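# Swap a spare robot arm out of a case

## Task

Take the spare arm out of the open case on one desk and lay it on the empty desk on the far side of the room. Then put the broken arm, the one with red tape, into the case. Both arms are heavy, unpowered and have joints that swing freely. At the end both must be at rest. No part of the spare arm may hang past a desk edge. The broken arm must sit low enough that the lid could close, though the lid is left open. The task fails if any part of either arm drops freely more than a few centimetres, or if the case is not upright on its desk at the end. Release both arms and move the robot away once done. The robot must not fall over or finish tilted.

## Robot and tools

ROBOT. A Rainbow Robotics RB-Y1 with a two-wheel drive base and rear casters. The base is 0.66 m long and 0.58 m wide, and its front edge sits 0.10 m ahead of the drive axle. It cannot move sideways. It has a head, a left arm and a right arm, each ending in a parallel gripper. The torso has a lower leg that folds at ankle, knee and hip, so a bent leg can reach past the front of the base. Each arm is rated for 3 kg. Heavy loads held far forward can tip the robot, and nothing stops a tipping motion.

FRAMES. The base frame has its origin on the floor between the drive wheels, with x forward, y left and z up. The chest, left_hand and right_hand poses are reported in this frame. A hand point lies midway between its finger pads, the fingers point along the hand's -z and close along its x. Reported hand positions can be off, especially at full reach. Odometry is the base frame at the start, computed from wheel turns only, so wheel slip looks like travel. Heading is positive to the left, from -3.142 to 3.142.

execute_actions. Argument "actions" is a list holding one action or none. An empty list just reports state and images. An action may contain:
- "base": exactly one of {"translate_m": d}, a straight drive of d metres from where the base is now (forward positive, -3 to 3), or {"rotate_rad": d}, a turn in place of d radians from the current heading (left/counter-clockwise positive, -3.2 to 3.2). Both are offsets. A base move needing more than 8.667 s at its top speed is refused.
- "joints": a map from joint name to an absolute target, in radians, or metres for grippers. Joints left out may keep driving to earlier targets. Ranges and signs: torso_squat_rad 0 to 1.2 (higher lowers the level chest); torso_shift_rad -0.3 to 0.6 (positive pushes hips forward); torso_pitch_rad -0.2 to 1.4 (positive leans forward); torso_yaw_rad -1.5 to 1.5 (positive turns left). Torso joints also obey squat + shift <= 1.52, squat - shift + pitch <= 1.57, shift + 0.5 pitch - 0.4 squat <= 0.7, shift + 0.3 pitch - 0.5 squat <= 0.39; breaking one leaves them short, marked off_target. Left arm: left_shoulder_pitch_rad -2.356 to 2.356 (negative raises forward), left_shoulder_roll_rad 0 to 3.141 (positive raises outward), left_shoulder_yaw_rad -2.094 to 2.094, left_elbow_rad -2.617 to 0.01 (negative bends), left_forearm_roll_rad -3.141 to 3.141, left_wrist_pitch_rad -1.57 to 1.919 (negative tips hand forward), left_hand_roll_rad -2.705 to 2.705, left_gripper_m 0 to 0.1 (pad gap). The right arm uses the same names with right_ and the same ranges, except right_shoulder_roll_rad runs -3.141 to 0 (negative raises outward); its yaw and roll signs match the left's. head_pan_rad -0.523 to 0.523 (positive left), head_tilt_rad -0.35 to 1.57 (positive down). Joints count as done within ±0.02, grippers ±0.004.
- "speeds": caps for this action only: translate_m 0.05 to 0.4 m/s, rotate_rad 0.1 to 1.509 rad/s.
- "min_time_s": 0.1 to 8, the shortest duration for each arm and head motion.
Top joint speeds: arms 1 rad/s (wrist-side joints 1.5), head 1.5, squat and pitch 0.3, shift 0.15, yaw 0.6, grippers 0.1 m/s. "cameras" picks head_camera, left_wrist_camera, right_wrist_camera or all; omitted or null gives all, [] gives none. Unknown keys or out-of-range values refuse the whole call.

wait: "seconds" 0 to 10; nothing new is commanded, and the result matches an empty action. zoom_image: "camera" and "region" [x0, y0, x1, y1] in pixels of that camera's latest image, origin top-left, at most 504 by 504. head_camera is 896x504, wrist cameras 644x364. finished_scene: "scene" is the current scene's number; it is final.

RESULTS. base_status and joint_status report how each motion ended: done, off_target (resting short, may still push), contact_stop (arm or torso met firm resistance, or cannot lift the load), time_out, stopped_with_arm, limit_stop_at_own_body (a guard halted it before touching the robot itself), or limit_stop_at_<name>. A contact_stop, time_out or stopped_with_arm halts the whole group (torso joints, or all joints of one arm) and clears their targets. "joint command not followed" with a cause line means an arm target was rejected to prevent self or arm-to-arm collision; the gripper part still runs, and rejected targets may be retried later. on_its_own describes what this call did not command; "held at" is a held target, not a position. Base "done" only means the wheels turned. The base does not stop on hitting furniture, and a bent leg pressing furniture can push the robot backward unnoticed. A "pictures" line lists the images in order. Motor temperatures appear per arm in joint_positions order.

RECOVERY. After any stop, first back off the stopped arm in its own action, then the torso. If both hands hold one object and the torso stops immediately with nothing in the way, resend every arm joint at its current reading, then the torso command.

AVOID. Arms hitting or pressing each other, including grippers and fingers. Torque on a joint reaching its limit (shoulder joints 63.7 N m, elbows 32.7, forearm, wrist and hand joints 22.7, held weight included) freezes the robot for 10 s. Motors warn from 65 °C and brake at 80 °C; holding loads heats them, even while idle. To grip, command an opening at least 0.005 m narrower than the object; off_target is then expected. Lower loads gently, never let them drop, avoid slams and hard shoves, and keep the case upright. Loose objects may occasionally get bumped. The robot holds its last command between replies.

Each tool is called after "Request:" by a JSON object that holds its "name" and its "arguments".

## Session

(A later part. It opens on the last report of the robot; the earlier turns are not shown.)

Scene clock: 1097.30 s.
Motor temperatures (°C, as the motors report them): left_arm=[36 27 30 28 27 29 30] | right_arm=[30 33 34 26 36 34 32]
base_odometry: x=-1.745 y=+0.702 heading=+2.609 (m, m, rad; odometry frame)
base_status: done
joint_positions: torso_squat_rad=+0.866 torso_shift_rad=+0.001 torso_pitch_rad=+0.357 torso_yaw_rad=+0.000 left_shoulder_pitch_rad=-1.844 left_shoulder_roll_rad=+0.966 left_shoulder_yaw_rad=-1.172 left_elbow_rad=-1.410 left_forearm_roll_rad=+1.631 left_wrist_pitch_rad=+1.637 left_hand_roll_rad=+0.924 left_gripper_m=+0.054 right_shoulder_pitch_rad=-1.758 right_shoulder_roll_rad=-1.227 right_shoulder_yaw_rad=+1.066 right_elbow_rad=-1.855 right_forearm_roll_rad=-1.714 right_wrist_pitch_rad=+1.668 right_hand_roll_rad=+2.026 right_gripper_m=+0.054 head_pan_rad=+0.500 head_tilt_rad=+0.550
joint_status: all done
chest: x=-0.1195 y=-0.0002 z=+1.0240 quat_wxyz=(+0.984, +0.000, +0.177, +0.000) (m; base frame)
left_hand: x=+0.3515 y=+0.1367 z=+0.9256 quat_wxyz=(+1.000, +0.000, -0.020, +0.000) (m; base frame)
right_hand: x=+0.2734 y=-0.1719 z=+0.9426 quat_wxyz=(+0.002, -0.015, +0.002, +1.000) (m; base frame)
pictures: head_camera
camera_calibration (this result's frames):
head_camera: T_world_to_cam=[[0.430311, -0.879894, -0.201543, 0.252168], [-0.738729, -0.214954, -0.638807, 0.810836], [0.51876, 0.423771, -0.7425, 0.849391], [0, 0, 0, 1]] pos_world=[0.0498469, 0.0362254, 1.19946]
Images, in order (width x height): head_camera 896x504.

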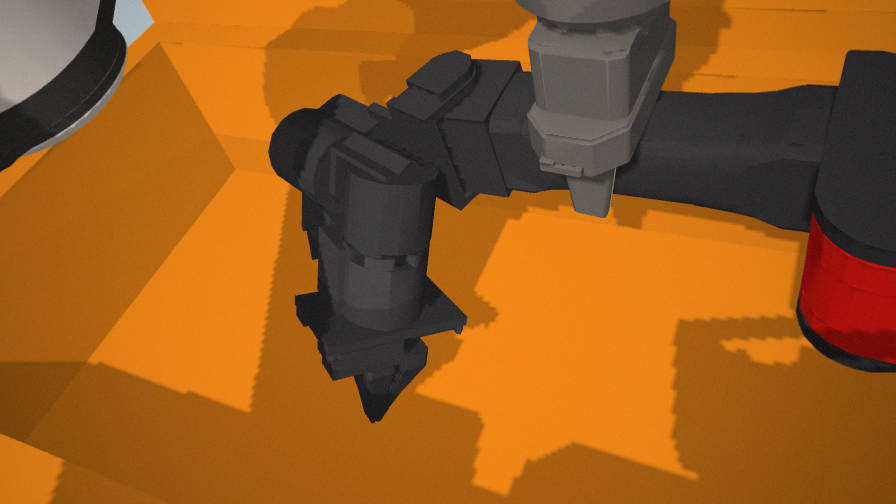

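Request:
{"name": "execute_actions", "arguments": {"actions": [{"joints": {"torso_pitch_rad": 0.375, "head_tilt_rad": 0.65}}], "cameras": ["head_camera"]}}

Scene clock: 1100.63 s.
Motor temperatures (°C, as the motors report them): left_arm=[36 27 30 28 27 29 30] | right_arm=[30 33 34 26 36 34 32]
base_odometry: x=-1.745 y=+0.702 heading=+2.609 (m, m, rad; odometry frame)
base_status: not commanded
joint_positions: torso_squat_rad=+0.866 torso_shift_rad=+0.001 torso_pitch_rad=+0.377 torso_yaw_rad=+0.000 left_shoulder_pitch_rad=-1.845 left_shoulder_roll_rad=+0.966 left_shoulder_yaw_rad=-1.171 left_elbow_rad=-1.410 left_forearm_roll_rad=+1.631 left_wrist_pitch_rad=+1.637 left_hand_roll_rad=+0.924 left_gripper_m=+0.054 right_shoulder_pitch_rad=-1.758 right_shoulder_roll_rad=-1.227 right_shoulder_yaw_rad=+1.066 right_elbow_rad=-1.855 right_forearm_roll_rad=-1.714 right_wrist_pitch_rad=+1.668 right_hand_roll_rad=+2.026 right_gripper_m=+0.054 head_pan_rad=+0.500 head_tilt_rad=+0.650
joint_status: all done
chest: x=-0.1137 y=-0.0002 z=+1.0218 quat_wxyz=(+0.982, +0.000, +0.187, +0.000) (m; base frame)
left_hand: x=+0.3553 y=+0.1367 z=+0.9141 quat_wxyz=(+1.000, +0.000, -0.010, +0.000) (m; base frame)
right_hand: x=+0.2776 y=-0.1719 z=+0.9325 quat_wxyz=(+0.002, -0.004, +0.002, +1.000) (m; base frame)
pictures: head_camera
camera_calibration (this result's frames):
head_camera: T_world_to_cam=[[0.423353, -0.881735, -0.208125, 0.255061], [-0.798589, -0.254713, -0.545323, 0.701845], [0.427818, 0.397071, -0.811977, 0.923051], [0, 0, 0, 1]] pos_world=[0.0576067, 0.0371485, 1.18531]
Images, in order (width x height): head_camera 896x504.

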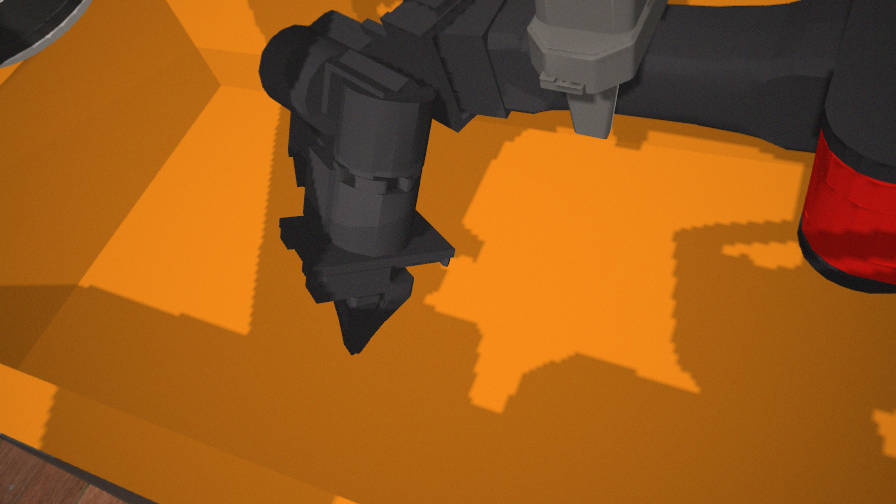

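Request:
{"name": "execute_actions", "arguments": {"actions": [{"joints": {"torso_pitch_rad": 0.4, "head_pan_rad": 0.25, "head_tilt_rad": 0.4}}]}}

Scene clock: 1104.87 s.
Motor temperatures (°C, as the motors report them): left_arm=[36 27 30 28 27 29 30] | right_arm=[30 33 34 26 36 34 32]
base_odometry: x=-1.745 y=+0.702 heading=+2.609 (m, m, rad; odometry frame)
base_status: not commanded
joint_positions: torso_squat_rad=+0.866 torso_shift_rad=+0.001 torso_pitch_rad=+0.402 torso_yaw_rad=+0.000 left_shoulder_pitch_rad=-1.845 left_shoulder_roll_rad=+0.966 left_shoulder_yaw_rad=-1.171 left_elbow_rad=-1.410 left_forearm_roll_rad=+1.631 left_wrist_pitch_rad=+1.637 left_hand_roll_rad=+0.924 left_gripper_m=+0.054 right_shoulder_pitch_rad=-1.758 right_shoulder_roll_rad=-1.227 right_shoulder_yaw_rad=+1.066 right_elbow_rad=-1.855 right_forearm_roll_rad=-1.714 right_wrist_pitch_rad=+1.668 right_hand_roll_rad=+2.026 right_gripper_m=+0.054 head_pan_rad=+0.250 head_tilt_rad=+0.400
joint_status: all done
chest: x=-0.1065 y=-0.0002 z=+1.0189 quat_wxyz=(+0.980, +0.000, +0.200, +0.000) (m; base frame)
left_hand: x=+0.3597 y=+0.1367 z=+0.8994 quat_wxyz=(+1.000, +0.000, +0.003, +0.000) (m; base frame)
right_hand: x=+0.2824 y=-0.1719 z=+0.9198 quat_wxyz=(+0.002, +0.008, +0.002, +1.000) (m; base frame)
pictures: head_camera, left_wrist_camera, right_wrist_camera
camera_calibration (this result's frames):
head_camera: T_world_to_cam=[[0.212016, -0.968234, -0.132562, 0.157069], [-0.709296, -0.0591459, -0.702425, 0.896591], [0.672271, 0.242952, -0.699304, 0.781111], [0, 0, 0, 1]] pos_world=[0.0775284, 0.0153371, 1.19684]
left_wrist_camera: T_world_to_cam=[[0.999208, -0.0182557, -0.0353704, -0.316432], [0.00910045, -0.760306, 0.649502, -0.453286], [-0.0387495, -0.649309, -0.759537, 0.872272], [0, 0, 0, 1]] pos_world=[0.354106, 0.215961, 0.945741]
right_wrist_camera: T_world_to_cam=[[0.999663, 0.00568888, -0.0253146, -0.260632], [0.0206087, -0.766848, 0.641498, -0.697185], [-0.0157631, -0.641804, -0.766707, 0.68551], [0, 0, 0, 1]] pos_world=[0.285718, -0.0931888, 0.966231]
Images, in order (width x height): head_camera 896x504, left_wrist_camera 644x364, right_wrist_camera 644x364.

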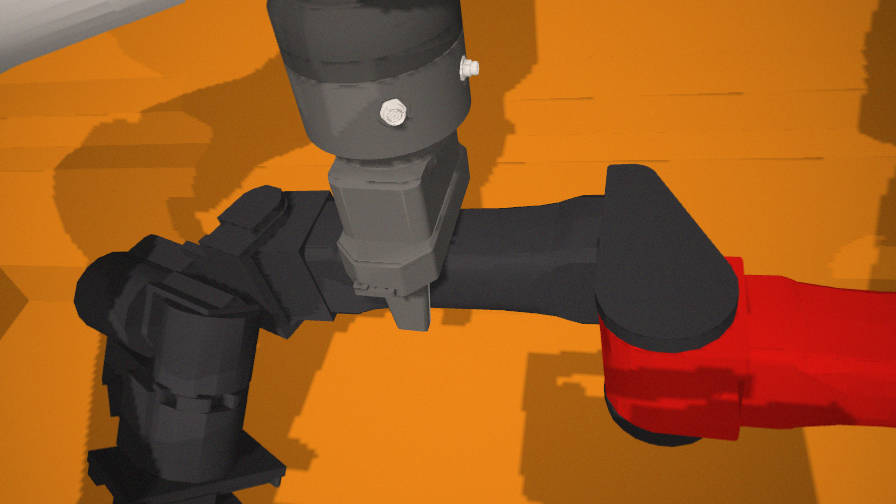

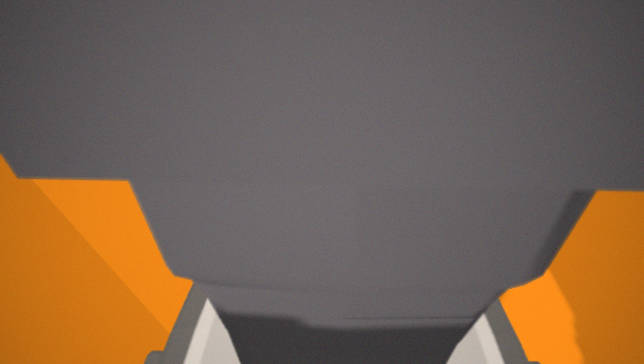

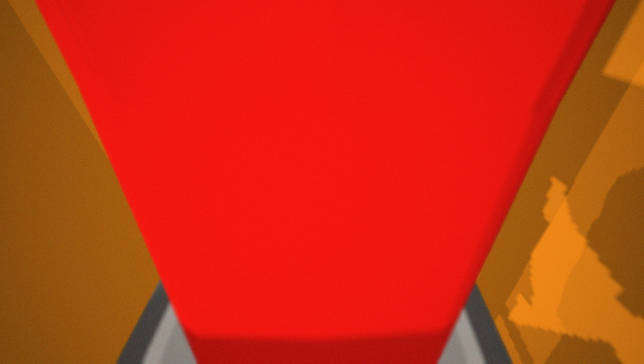

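Request:
{"name": "execute_actions", "arguments": {"actions": [{"base": {"rotate_rad": 0.065}, "speeds": {"rotate_rad": 0.1}}], "cameras": []}}

Request:
{"name": "execute_actions", "arguments": {"actions": [{"base": {"translate_m": -0.015}, "joints": {"torso_squat_rad": 0.9, "head_pan_rad": 0.4, "head_tilt_rad": 0.6}}], "cameras": ["head_camera"]}}

Scene clock: 1115.87 s.
Motor temperatures (°C, as the motors report them): left_arm=[36 27 30 28 27 29 30] | right_arm=[30 33 34 26 36 34 32]
base_odometry: x=-1.745 y=+0.702 heading=+2.673 (m, m, rad; odometry frame)
base_status: done
joint_positions: torso_squat_rad=+0.866 torso_shift_rad=+0.001 torso_pitch_rad=+0.402 torso_yaw_rad=+0.000 left_shoulder_pitch_rad=-1.845 left_shoulder_roll_rad=+0.966 left_shoulder_yaw_rad=-1.171 left_elbow_rad=-1.410 left_forearm_roll_rad=+1.631 left_wrist_pitch_rad=+1.637 left_hand_roll_rad=+0.924 left_gripper_m=+0.054 right_shoulder_pitch_rad=-1.758 right_shoulder_roll_rad=-1.227 right_shoulder_yaw_rad=+1.066 right_elbow_rad=-1.855 right_forearm_roll_rad=-1.714 right_wrist_pitch_rad=+1.668 right_hand_roll_rad=+2.026 right_gripper_m=+0.054 head_pan_rad=+0.250 head_tilt_rad=+0.400
joint_status: not commanded
chest: x=-0.1065 y=-0.0002 z=+1.0189 quat_wxyz=(+0.980, +0.000, +0.200, +0.000) (m; base frame)
left_hand: x=+0.3596 y=+0.1367 z=+0.8994 quat_wxyz=(+1.000, +0.000, +0.003, +0.000) (m; base frame)
right_hand: x=+0.2824 y=-0.1719 z=+0.9198 quat_wxyz=(+0.002, +0.008, +0.002, +1.000) (m; base frame)
pictures: none
No camera images: the call's "cameras" was empty. Leave "cameras" out to get every camera's image.

Scene clock: 1116.67 s.
Motor temperatures (°C, as the motors report them): left_arm=[36 27 30 28 27 29 30] | right_arm=[30 33 34 26 36 34 32]
base_odometry: x=-1.731 y=+0.695 heading=+2.672 (m, m, rad; odometry frame)
base_status: done
joint_positions: torso_squat_rad=+0.900 torso_shift_rad=+0.001 torso_pitch_rad=+0.402 torso_yaw_rad=+0.000 left_shoulder_pitch_rad=-1.845 left_shoulder_roll_rad=+0.966 left_shoulder_yaw_rad=-1.172 left_elbow_rad=-1.410 left_forearm_roll_rad=+1.631 left_wrist_pitch_rad=+1.637 left_hand_roll_rad=+0.924 left_gripper_m=+0.054 right_shoulder_pitch_rad=-1.758 right_shoulder_roll_rad=-1.227 right_shoulder_yaw_rad=+1.065 right_elbow_rad=-1.855 right_forearm_roll_rad=-1.714 right_wrist_pitch_rad=+1.668 right_hand_roll_rad=+2.026 right_gripper_m=+0.054 head_pan_rad=+0.400 head_tilt_rad=+0.600
joint_status: all done
chest: x=-0.1066 y=-0.0002 z=+1.0005 quat_wxyz=(+0.980, +0.000, +0.199, +0.000) (m; base frame)
left_hand: x=+0.3596 y=+0.1368 z=+0.8811 quat_wxyz=(+1.000, +0.000, +0.003, +0.000) (m; base frame)
right_hand: x=+0.2823 y=-0.1719 z=+0.9015 quat_wxyz=(+0.002, +0.008, +0.002, +1.000) (m; base frame)
pictures: head_camera
camera_calibration (this result's frames):
head_camera: T_world_to_cam=[[0.33631, -0.923526, -0.184379, 0.216629], [-0.80953, -0.183459, -0.557677, 0.712533], [0.481203, 0.336812, -0.809321, 0.896187], [0, 0, 0, 1]] pos_world=[0.0727153, 0.0289368, 1.16261]
Images, in order (width x height): head_camera 896x504.

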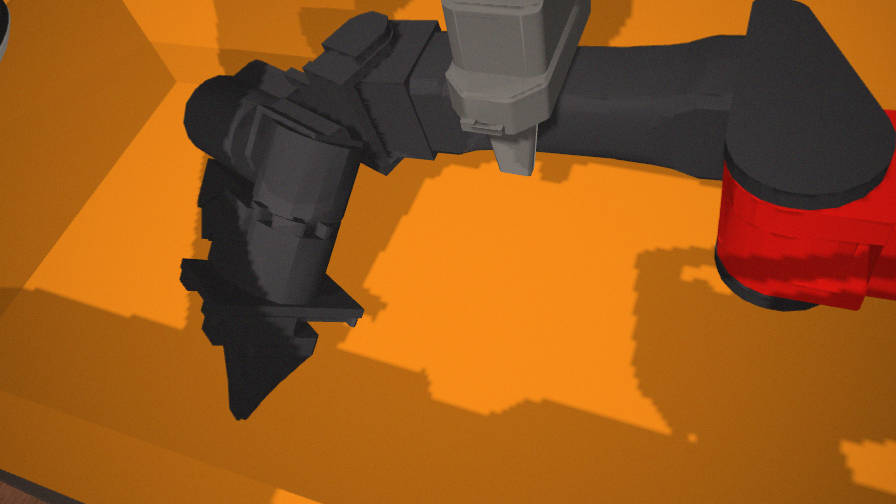

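Request:
{"name": "execute_actions", "arguments": {"actions": [{"joints": {"torso_squat_rad": 0.97}}], "cameras": ["head_camera"]}}

Request:
{"name": "execute_actions", "arguments": {"actions": [{"joints": {"torso_squat_rad": 1.015}}], "cameras": ["head_camera"]}}

Scene clock: 1121.30 s.
Motor temperatures (°C, as the motors report them): left_arm=[36 27 30 28 27 29 30] | right_arm=[30 33 34 26 36 34 32]
base_odometry: x=-1.731 y=+0.695 heading=+2.672 (m, m, rad; odometry frame)
base_status: not commanded
joint_positions: torso_squat_rad=+0.970 torso_shift_rad=+0.001 torso_pitch_rad=+0.401 torso_yaw_rad=+0.000 left_shoulder_pitch_rad=-1.845 left_shoulder_roll_rad=+0.966 left_shoulder_yaw_rad=-1.171 left_elbow_rad=-1.410 left_forearm_roll_rad=+1.631 left_wrist_pitch_rad=+1.637 left_hand_roll_rad=+0.924 left_gripper_m=+0.054 right_shoulder_pitch_rad=-1.758 right_shoulder_roll_rad=-1.227 right_shoulder_yaw_rad=+1.066 right_elbow_rad=-1.855 right_forearm_roll_rad=-1.714 right_wrist_pitch_rad=+1.668 right_hand_roll_rad=+2.026 right_gripper_m=+0.054 head_pan_rad=+0.400 head_tilt_rad=+0.600
joint_status: all done
chest: x=-0.1067 y=-0.0002 z=+0.9611 quat_wxyz=(+0.980, +0.000, +0.199, +0.000) (m; base frame)
left_hand: x=+0.3596 y=+0.1366 z=+0.8421 quat_wxyz=(+1.000, +0.000, +0.002, +0.000) (m; base frame)
right_hand: x=+0.2822 y=-0.1720 z=+0.8620 quat_wxyz=(+0.002, +0.008, +0.002, +1.000) (m; base frame)
pictures: head_camera
camera_calibration (this result's frames):
head_camera: T_world_to_cam=[[0.33631, -0.923519, -0.184411, 0.209418], [-0.809473, -0.183399, -0.557781, 0.690596], [0.4813, 0.336863, -0.809242, 0.864273], [0, 0, 0, 1]] pos_world=[0.0726143, 0.0289143, 1.12323]
Images, in order (width x height): head_camera 896x504.

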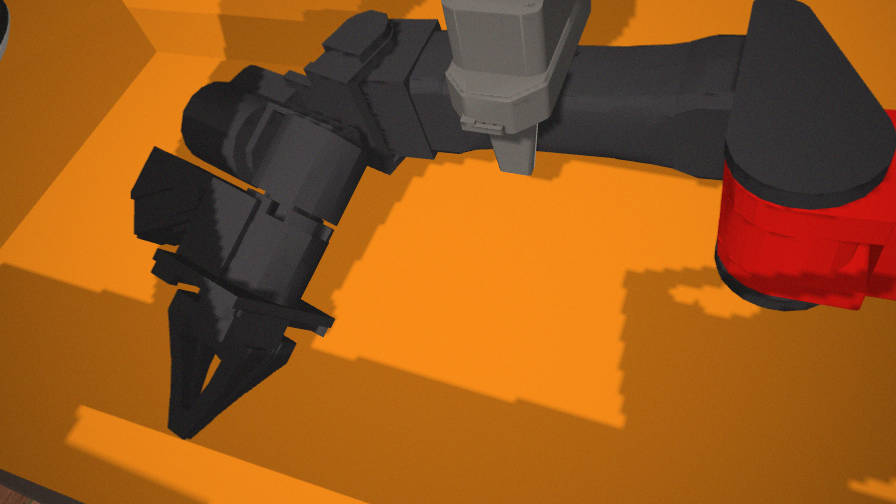

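Scene clock: 1122.17 s.
Motor temperatures (°C, as the motors report them): left_arm=[36 27 30 28 27 29 30] | right_arm=[30 33 34 26 36 34 32]
base_odometry: x=-1.731 y=+0.695 heading=+2.672 (m, m, rad; odometry frame)
base_status: not commanded
joint_positions: torso_squat_rad=+1.015 torso_shift_rad=+0.001 torso_pitch_rad=+0.402 torso_yaw_rad=+0.000 left_shoulder_pitch_rad=-1.845 left_shoulder_roll_rad=+0.966 left_shoulder_yaw_rad=-1.171 left_elbow_rad=-1.409 left_forearm_roll_rad=+1.631 left_wrist_pitch_rad=+1.637 left_hand_roll_rad=+0.924 left_gripper_m=+0.054 right_shoulder_pitch_rad=-1.758 right_shoulder_roll_rad=-1.227 right_shoulder_yaw_rad=+1.066 right_elbow_rad=-1.855 right_forearm_roll_rad=-1.714 right_wrist_pitch_rad=+1.668 right_hand_roll_rad=+2.026 right_gripper_m=+0.054 head_pan_rad=+0.400 head_tilt_rad=+0.600
joint_status: all done
chest: x=-0.1067 y=-0.0002 z=+0.9347 quat_wxyz=(+0.980, +0.000, +0.199, +0.000) (m; base frame)
left_hand: x=+0.3596 y=+0.1367 z=+0.8157 quat_wxyz=(+1.000, +0.000, +0.002, +0.000) (m; base frame)
right_hand: x=+0.2822 y=-0.1720 z=+0.8356 quat_wxyz=(+0.002, +0.008, +0.002, +1.000) (m; base frame)
pictures: head_camera
camera_calibration (this result's frames):
head_camera: T_world_to_cam=[[0.336304, -0.92352, -0.184421, 0.204583], [-0.80949, -0.183399, -0.557756, 0.67585], [0.481276, 0.336862, -0.809257, 0.842939], [0, 0, 0, 1]] pos_world=[0.0726057, 0.0289322, 1.09684]
Images, in order (width x height): head_camera 896x504.

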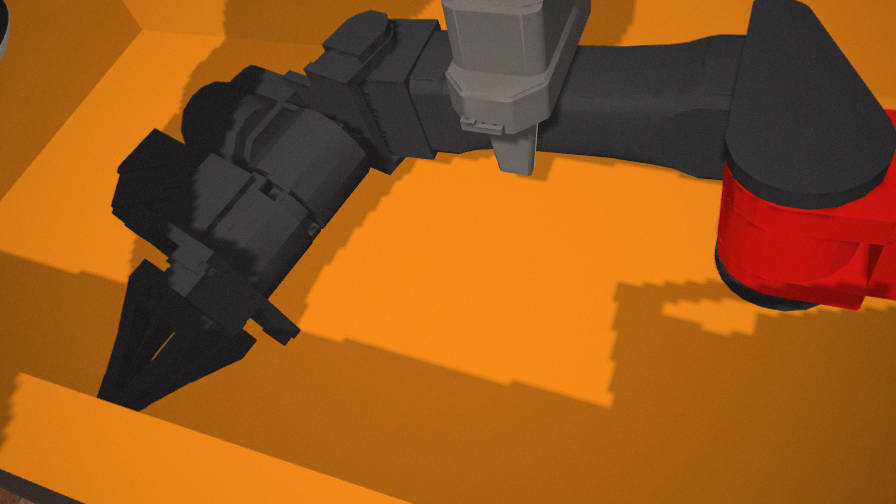

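Request:
{"name": "execute_actions", "arguments": {"actions": [{"joints": {"torso_squat_rad": 1.035}}], "cameras": []}}

Request:
{"name": "execute_actions", "arguments": {"actions": [{"joints": {"torso_squat_rad": 1.043}}], "cameras": ["head_camera"]}}

Scene clock: 1126.10 s.
Motor temperatures (°C, as the motors report them): left_arm=[36 27 30 28 27 29 30] | right_arm=[30 33 34 26 36 34 32]
base_odometry: x=-1.731 y=+0.695 heading=+2.672 (m, m, rad; odometry frame)
base_status: not commanded
joint_positions: torso_squat_rad=+1.035 torso_shift_rad=+0.001 torso_pitch_rad=+0.401 torso_yaw_rad=+0.000 left_shoulder_pitch_rad=-1.845 left_shoulder_roll_rad=+0.966 left_shoulder_yaw_rad=-1.171 left_elbow_rad=-1.409 left_forearm_roll_rad=+1.631 left_wrist_pitch_rad=+1.637 left_hand_roll_rad=+0.924 left_gripper_m=+0.054 right_shoulder_pitch_rad=-1.759 right_shoulder_roll_rad=-1.227 right_shoulder_yaw_rad=+1.065 right_elbow_rad=-1.855 right_forearm_roll_rad=-1.714 right_wrist_pitch_rad=+1.668 right_hand_roll_rad=+2.026 right_gripper_m=+0.054 head_pan_rad=+0.400 head_tilt_rad=+0.600
joint_status: all done
chest: x=-0.1069 y=-0.0001 z=+0.9228 quat_wxyz=(+0.980, +0.000, +0.199, +0.000) (m; base frame)
left_hand: x=+0.3594 y=+0.1368 z=+0.8036 quat_wxyz=(+1.000, +0.000, +0.002, +0.000) (m; base frame)
right_hand: x=+0.2823 y=-0.1717 z=+0.8244 quat_wxyz=(+0.002, +0.007, +0.001, +1.000) (m; base frame)
pictures: none
No camera images: the call's "cameras" was empty. Leave "cameras" out to get every camera's image.

Scene clock: 1126.70 s.
Motor temperatures (°C, as the motors report them): left_arm=[36 27 30 28 27 29 30] | right_arm=[30 33 34 26 36 34 32]
base_odometry: x=-1.731 y=+0.695 heading=+2.672 (m, m, rad; odometry frame)
base_status: not commanded
joint_positions: torso_squat_rad=+1.043 torso_shift_rad=+0.001 torso_pitch_rad=+0.401 torso_yaw_rad=+0.000 left_shoulder_pitch_rad=-1.844 left_shoulder_roll_rad=+0.966 left_shoulder_yaw_rad=-1.172 left_elbow_rad=-1.409 left_forearm_roll_rad=+1.631 left_wrist_pitch_rad=+1.637 left_hand_roll_rad=+0.924 left_gripper_m=+0.055 right_shoulder_pitch_rad=-1.760 right_shoulder_roll_rad=-1.228 right_shoulder_yaw_rad=+1.064 right_elbow_rad=-1.855 right_forearm_roll_rad=-1.715 right_wrist_pitch_rad=+1.668 right_hand_roll_rad=+2.026 right_gripper_m=+0.054 head_pan_rad=+0.400 head_tilt_rad=+0.600
joint_status: all done
chest: x=-0.1070 y=-0.0001 z=+0.9180 quat_wxyz=(+0.980, +0.000, +0.199, +0.000) (m; base frame)
left_hand: x=+0.3593 y=+0.1370 z=+0.7987 quat_wxyz=(+1.000, +0.000, +0.002, +0.000) (m; base frame)
right_hand: x=+0.2825 y=-0.1715 z=+0.8205 quat_wxyz=(+0.002, +0.006, +0.001, +1.000) (m; base frame)
pictures: head_camera
camera_calibration (this result's frames):
head_camera: T_world_to_cam=[[0.33643, -0.923559, -0.183994, 0.201302], [-0.809124, -0.183529, -0.558243, 0.666786], [0.481802, 0.336684, -0.809018, 0.829335], [0, 0, 0, 1]] pos_world=[0.0722129, 0.0290657, 1.08021]
Images, in order (width x height): head_camera 896x504.

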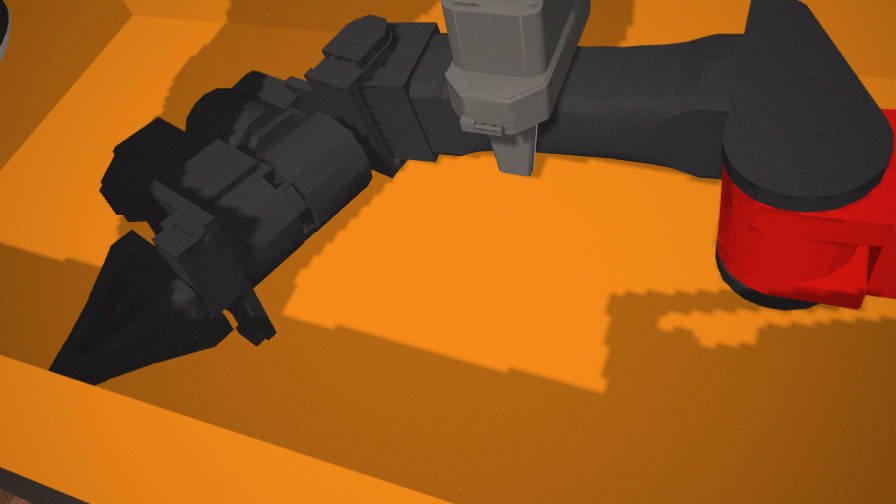

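Right (plate side) is unloaded. Open it, then lower a little more for the left.

Request:
{"name": "execute_actions", "arguments": {"actions": [{"joints": {"right_gripper_m": 0.08, "right_shoulder_pitch_rad": -1.785}}], "cameras": []}}

Request:
{"name": "execute_actions", "arguments": {"actions": [{"joints": {"torso_squat_rad": 1.05}}], "cameras": []}}

Scene clock: 1133.30 s.
Motor temperatures (°C, as the motors report them): left_arm=[36 27 30 28 27 29 30] | right_arm=[30 33 34 26 36 34 32]
base_odometry: x=-1.731 y=+0.695 heading=+2.672 (m, m, rad; odometry frame)
base_status: not commanded
joint_positions: torso_squat_rad=+1.043 torso_shift_rad=+0.001 torso_pitch_rad=+0.401 torso_yaw_rad=+0.000 left_shoulder_pitch_rad=-1.845 left_shoulder_roll_rad=+0.968 left_shoulder_yaw_rad=-1.171 left_elbow_rad=-1.409 left_forearm_roll_rad=+1.631 left_wrist_pitch_rad=+1.637 left_hand_roll_rad=+0.924 left_gripper_m=+0.055 right_shoulder_pitch_rad=-1.785 right_shoulder_roll_rad=-1.228 right_shoulder_yaw_rad=+1.064 right_elbow_rad=-1.855 right_forearm_roll_rad=-1.715 right_wrist_pitch_rad=+1.669 right_hand_roll_rad=+2.026 right_gripper_m=+0.080 head_pan_rad=+0.400 head_tilt_rad=+0.600
joint_status: all done
chest: x=-0.1071 y=-0.0001 z=+0.9180 quat_wxyz=(+0.980, +0.000, +0.199, +0.000) (m; base frame)
left_hand: x=+0.3597 y=+0.1375 z=+0.7996 quat_wxyz=(+1.000, +0.000, +0.001, +0.001) (m; base frame)
right_hand: x=+0.2859 y=-0.1684 z=+0.8291 quat_wxyz=(-0.002, -0.006, +0.000, +1.000) (m; base frame)
pictures: none
No camera images: the call's "cameras" was empty. Leave "cameras" out to get every camera's image.

Scene clock: 1133.80 s.
Motor temperatures (°C, as the motors report them): left_arm=[36 27 30 28 27 29 30] | right_arm=[30 33 34 26 36 34 32]
base_odometry: x=-1.731 y=+0.695 heading=+2.673 (m, m, rad; odometry frame)
base_status: not commanded
joint_positions: torso_squat_rad=+1.050 torso_shift_rad=+0.000 torso_pitch_rad=+0.399 torso_yaw_rad=+0.000 left_shoulder_pitch_rad=-1.848 left_shoulder_roll_rad=+0.968 left_shoulder_yaw_rad=-1.169 left_elbow_rad=-1.409 left_forearm_roll_rad=+1.631 left_wrist_pitch_rad=+1.637 left_hand_roll_rad=+0.924 left_gripper_m=+0.055 right_shoulder_pitch_rad=-1.785 right_shoulder_roll_rad=-1.228 right_shoulder_yaw_rad=+1.064 right_elbow_rad=-1.855 right_forearm_roll_rad=-1.715 right_wrist_pitch_rad=+1.669 right_hand_roll_rad=+2.026 right_gripper_m=+0.080 head_pan_rad=+0.400 head_tilt_rad=+0.600
joint_status: all done
chest: x=-0.1076 y=-0.0001 z=+0.9139 quat_wxyz=(+0.980, +0.000, +0.198, +0.000) (m; base frame)
left_hand: x=+0.3601 y=+0.1371 z=+0.7979 quat_wxyz=(+1.000, +0.000, -0.001, +0.001) (m; base frame)
right_hand: x=+0.2855 y=-0.1684 z=+0.8255 quat_wxyz=(-0.002, -0.006, +0.000, +1.000) (m; base frame)
pictures: none
No camera images: the call's "cameras" was empty. Leave "cameras" out to get every camera's image.

Request:
{"name": "execute_actions", "arguments": {"actions": [{"joints": {"left_gripper_m": 0.08, "torso_squat_rad": 1.046}}], "cameras": []}}

Request:
{"name": "execute_actions", "arguments": {"actions": [{"joints": {"torso_squat_rad": 0.65, "head_pan_rad": 0.0, "head_tilt_rad": 0.5}}], "cameras": []}}

Request:
{"name": "execute_actions", "arguments": {"actions": [{"base": {"translate_m": -0.6}, "joints": {"torso_squat_rad": 0.2, "head_tilt_rad": 0.3, "left_elbow_rad": -1.0, "right_elbow_rad": -1.2}}], "cameras": ["head_camera"]}}

Scene clock: 1140.00 s.
Motor temperatures (°C, as the motors report them): left_arm=[35 27 30 28 27 29 30] | right_arm=[30 33 34 26 36 34 32]
base_odometry: x=-1.731 y=+0.695 heading=+2.672 (m, m, rad; odometry frame)
base_status: not commanded
joint_positions: torso_squat_rad=+1.046 torso_shift_rad=+0.000 torso_pitch_rad=+0.400 torso_yaw_rad=+0.000 left_shoulder_pitch_rad=-1.847 left_shoulder_roll_rad=+0.968 left_shoulder_yaw_rad=-1.170 left_elbow_rad=-1.409 left_forearm_roll_rad=+1.631 left_wrist_pitch_rad=+1.637 left_hand_roll_rad=+0.924 left_gripper_m=+0.080 right_shoulder_pitch_rad=-1.785 right_shoulder_roll_rad=-1.228 right_shoulder_yaw_rad=+1.064 right_elbow_rad=-1.855 right_forearm_roll_rad=-1.715 right_wrist_pitch_rad=+1.669 right_hand_roll_rad=+2.026 right_gripper_m=+0.080 head_pan_rad=+0.400 head_tilt_rad=+0.600
joint_status: all done
chest: x=-0.1073 y=-0.0001 z=+0.9162 quat_wxyz=(+0.980, +0.000, +0.199, +0.000) (m; base frame)
left_hand: x=+0.3598 y=+0.1372 z=+0.7989 quat_wxyz=(+1.000, +0.000, +0.000, +0.001) (m; base frame)
right_hand: x=+0.2858 y=-0.1683 z=+0.8276 quat_wxyz=(-0.002, -0.006, +0.000, +1.000) (m; base frame)
pictures: none
No camera images: the call's "cameras" was empty. Leave "cameras" out to get every camera's image.

Scene clock: 1142.13 s.
Motor temperatures (°C, as the motors report them): left_arm=[35 27 30 28 27 29 30] | right_arm=[30 33 34 26 36 34 32]
base_odometry: x=-1.731 y=+0.695 heading=+2.672 (m, m, rad; odometry frame)
base_status: not commanded
joint_positions: torso_squat_rad=+0.650 torso_shift_rad=+0.000 torso_pitch_rad=+0.400 torso_yaw_rad=+0.000 left_shoulder_pitch_rad=-1.847 left_shoulder_roll_rad=+0.968 left_shoulder_yaw_rad=-1.170 left_elbow_rad=-1.409 left_forearm_roll_rad=+1.631 left_wrist_pitch_rad=+1.637 left_hand_roll_rad=+0.924 left_gripper_m=+0.080 right_shoulder_pitch_rad=-1.785 right_shoulder_roll_rad=-1.228 right_shoulder_yaw_rad=+1.064 right_elbow_rad=-1.855 right_forearm_roll_rad=-1.715 right_wrist_pitch_rad=+1.669 right_hand_roll_rad=+2.026 right_gripper_m=+0.080 head_pan_rad=+0.000 head_tilt_rad=+0.500
joint_status: all done
chest: x=-0.1073 y=-0.0002 z=+1.1228 quat_wxyz=(+0.980, +0.000, +0.199, +0.000) (m; base frame)
left_hand: x=+0.3599 y=+0.1370 z=+1.0055 quat_wxyz=(+1.000, +0.000, +0.000, +0.001) (m; base frame)
right_hand: x=+0.2858 y=-0.1685 z=+1.0342 quat_wxyz=(-0.002, -0.006, +0.000, +1.000) (m; base frame)
pictures: none
No camera images: the call's "cameras" was empty. Leave "cameras" out to get every camera's image.

Scene clock: 1145.23 s.
Motor temperatures (°C, as the motors report them): left_arm=[35 27 30 28 27 29 30] | right_arm=[30 33 34 26 36 34 32]
base_odometry: x=-1.196 y=+0.424 heading=+2.673 (m, m, rad; odometry frame)
base_status: done
joint_positions: torso_squat_rad=+0.200 torso_shift_rad=+0.000 torso_pitch_rad=+0.400 torso_yaw_rad=+0.000 left_shoulder_pitch_rad=-1.847 left_shoulder_roll_rad=+0.967 left_shoulder_yaw_rad=-1.170 left_elbow_rad=-1.000 left_forearm_roll_rad=+1.631 left_wrist_pitch_rad=+1.637 left_hand_roll_rad=+0.924 left_gripper_m=+0.080 right_shoulder_pitch_rad=-1.785 right_shoulder_roll_rad=-1.228 right_shoulder_yaw_rad=+1.064 right_elbow_rad=-1.200 right_forearm_roll_rad=-1.715 right_wrist_pitch_rad=+1.669 right_hand_roll_rad=+2.026 right_gripper_m=+0.080 head_pan_rad=+0.000 head_tilt_rad=+0.300
joint_status: all done
chest: x=-0.1073 y=-0.0003 z=+1.2516 quat_wxyz=(+0.980, +0.000, +0.199, +0.000) (m; base frame)
left_hand: x=+0.4187 y=+0.2151 z=+1.1382 quat_wxyz=(+0.979, -0.018, +0.004, +0.203) (m; base frame)
right_hand: x=+0.3914 y=-0.2739 z=+1.1800 quat_wxyz=(+0.314, +0.002, -0.057, +0.948) (m; base frame)
pictures: head_camera
camera_calibration (this result's frames):
head_camera: T_world_to_cam=[[-0.011714, -0.999238, -0.0372419, 0.0499825], [-0.636908, 0.036168, -0.770091, 1.15666], [0.770851, 0.0146988, -0.636846, 0.856385], [0, 0, 0, 1]] pos_world=[0.0771233, -0.00447734, 1.43798]
Images, in order (width x height): head_camera 896x504.

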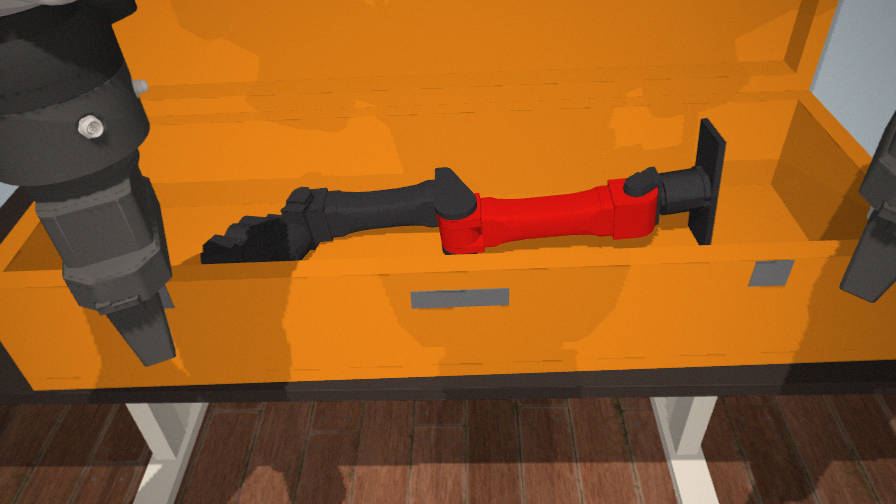

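Request:
{"name": "finished_scene", "arguments": {"scene": 1}}

The scene is finished: the task was done.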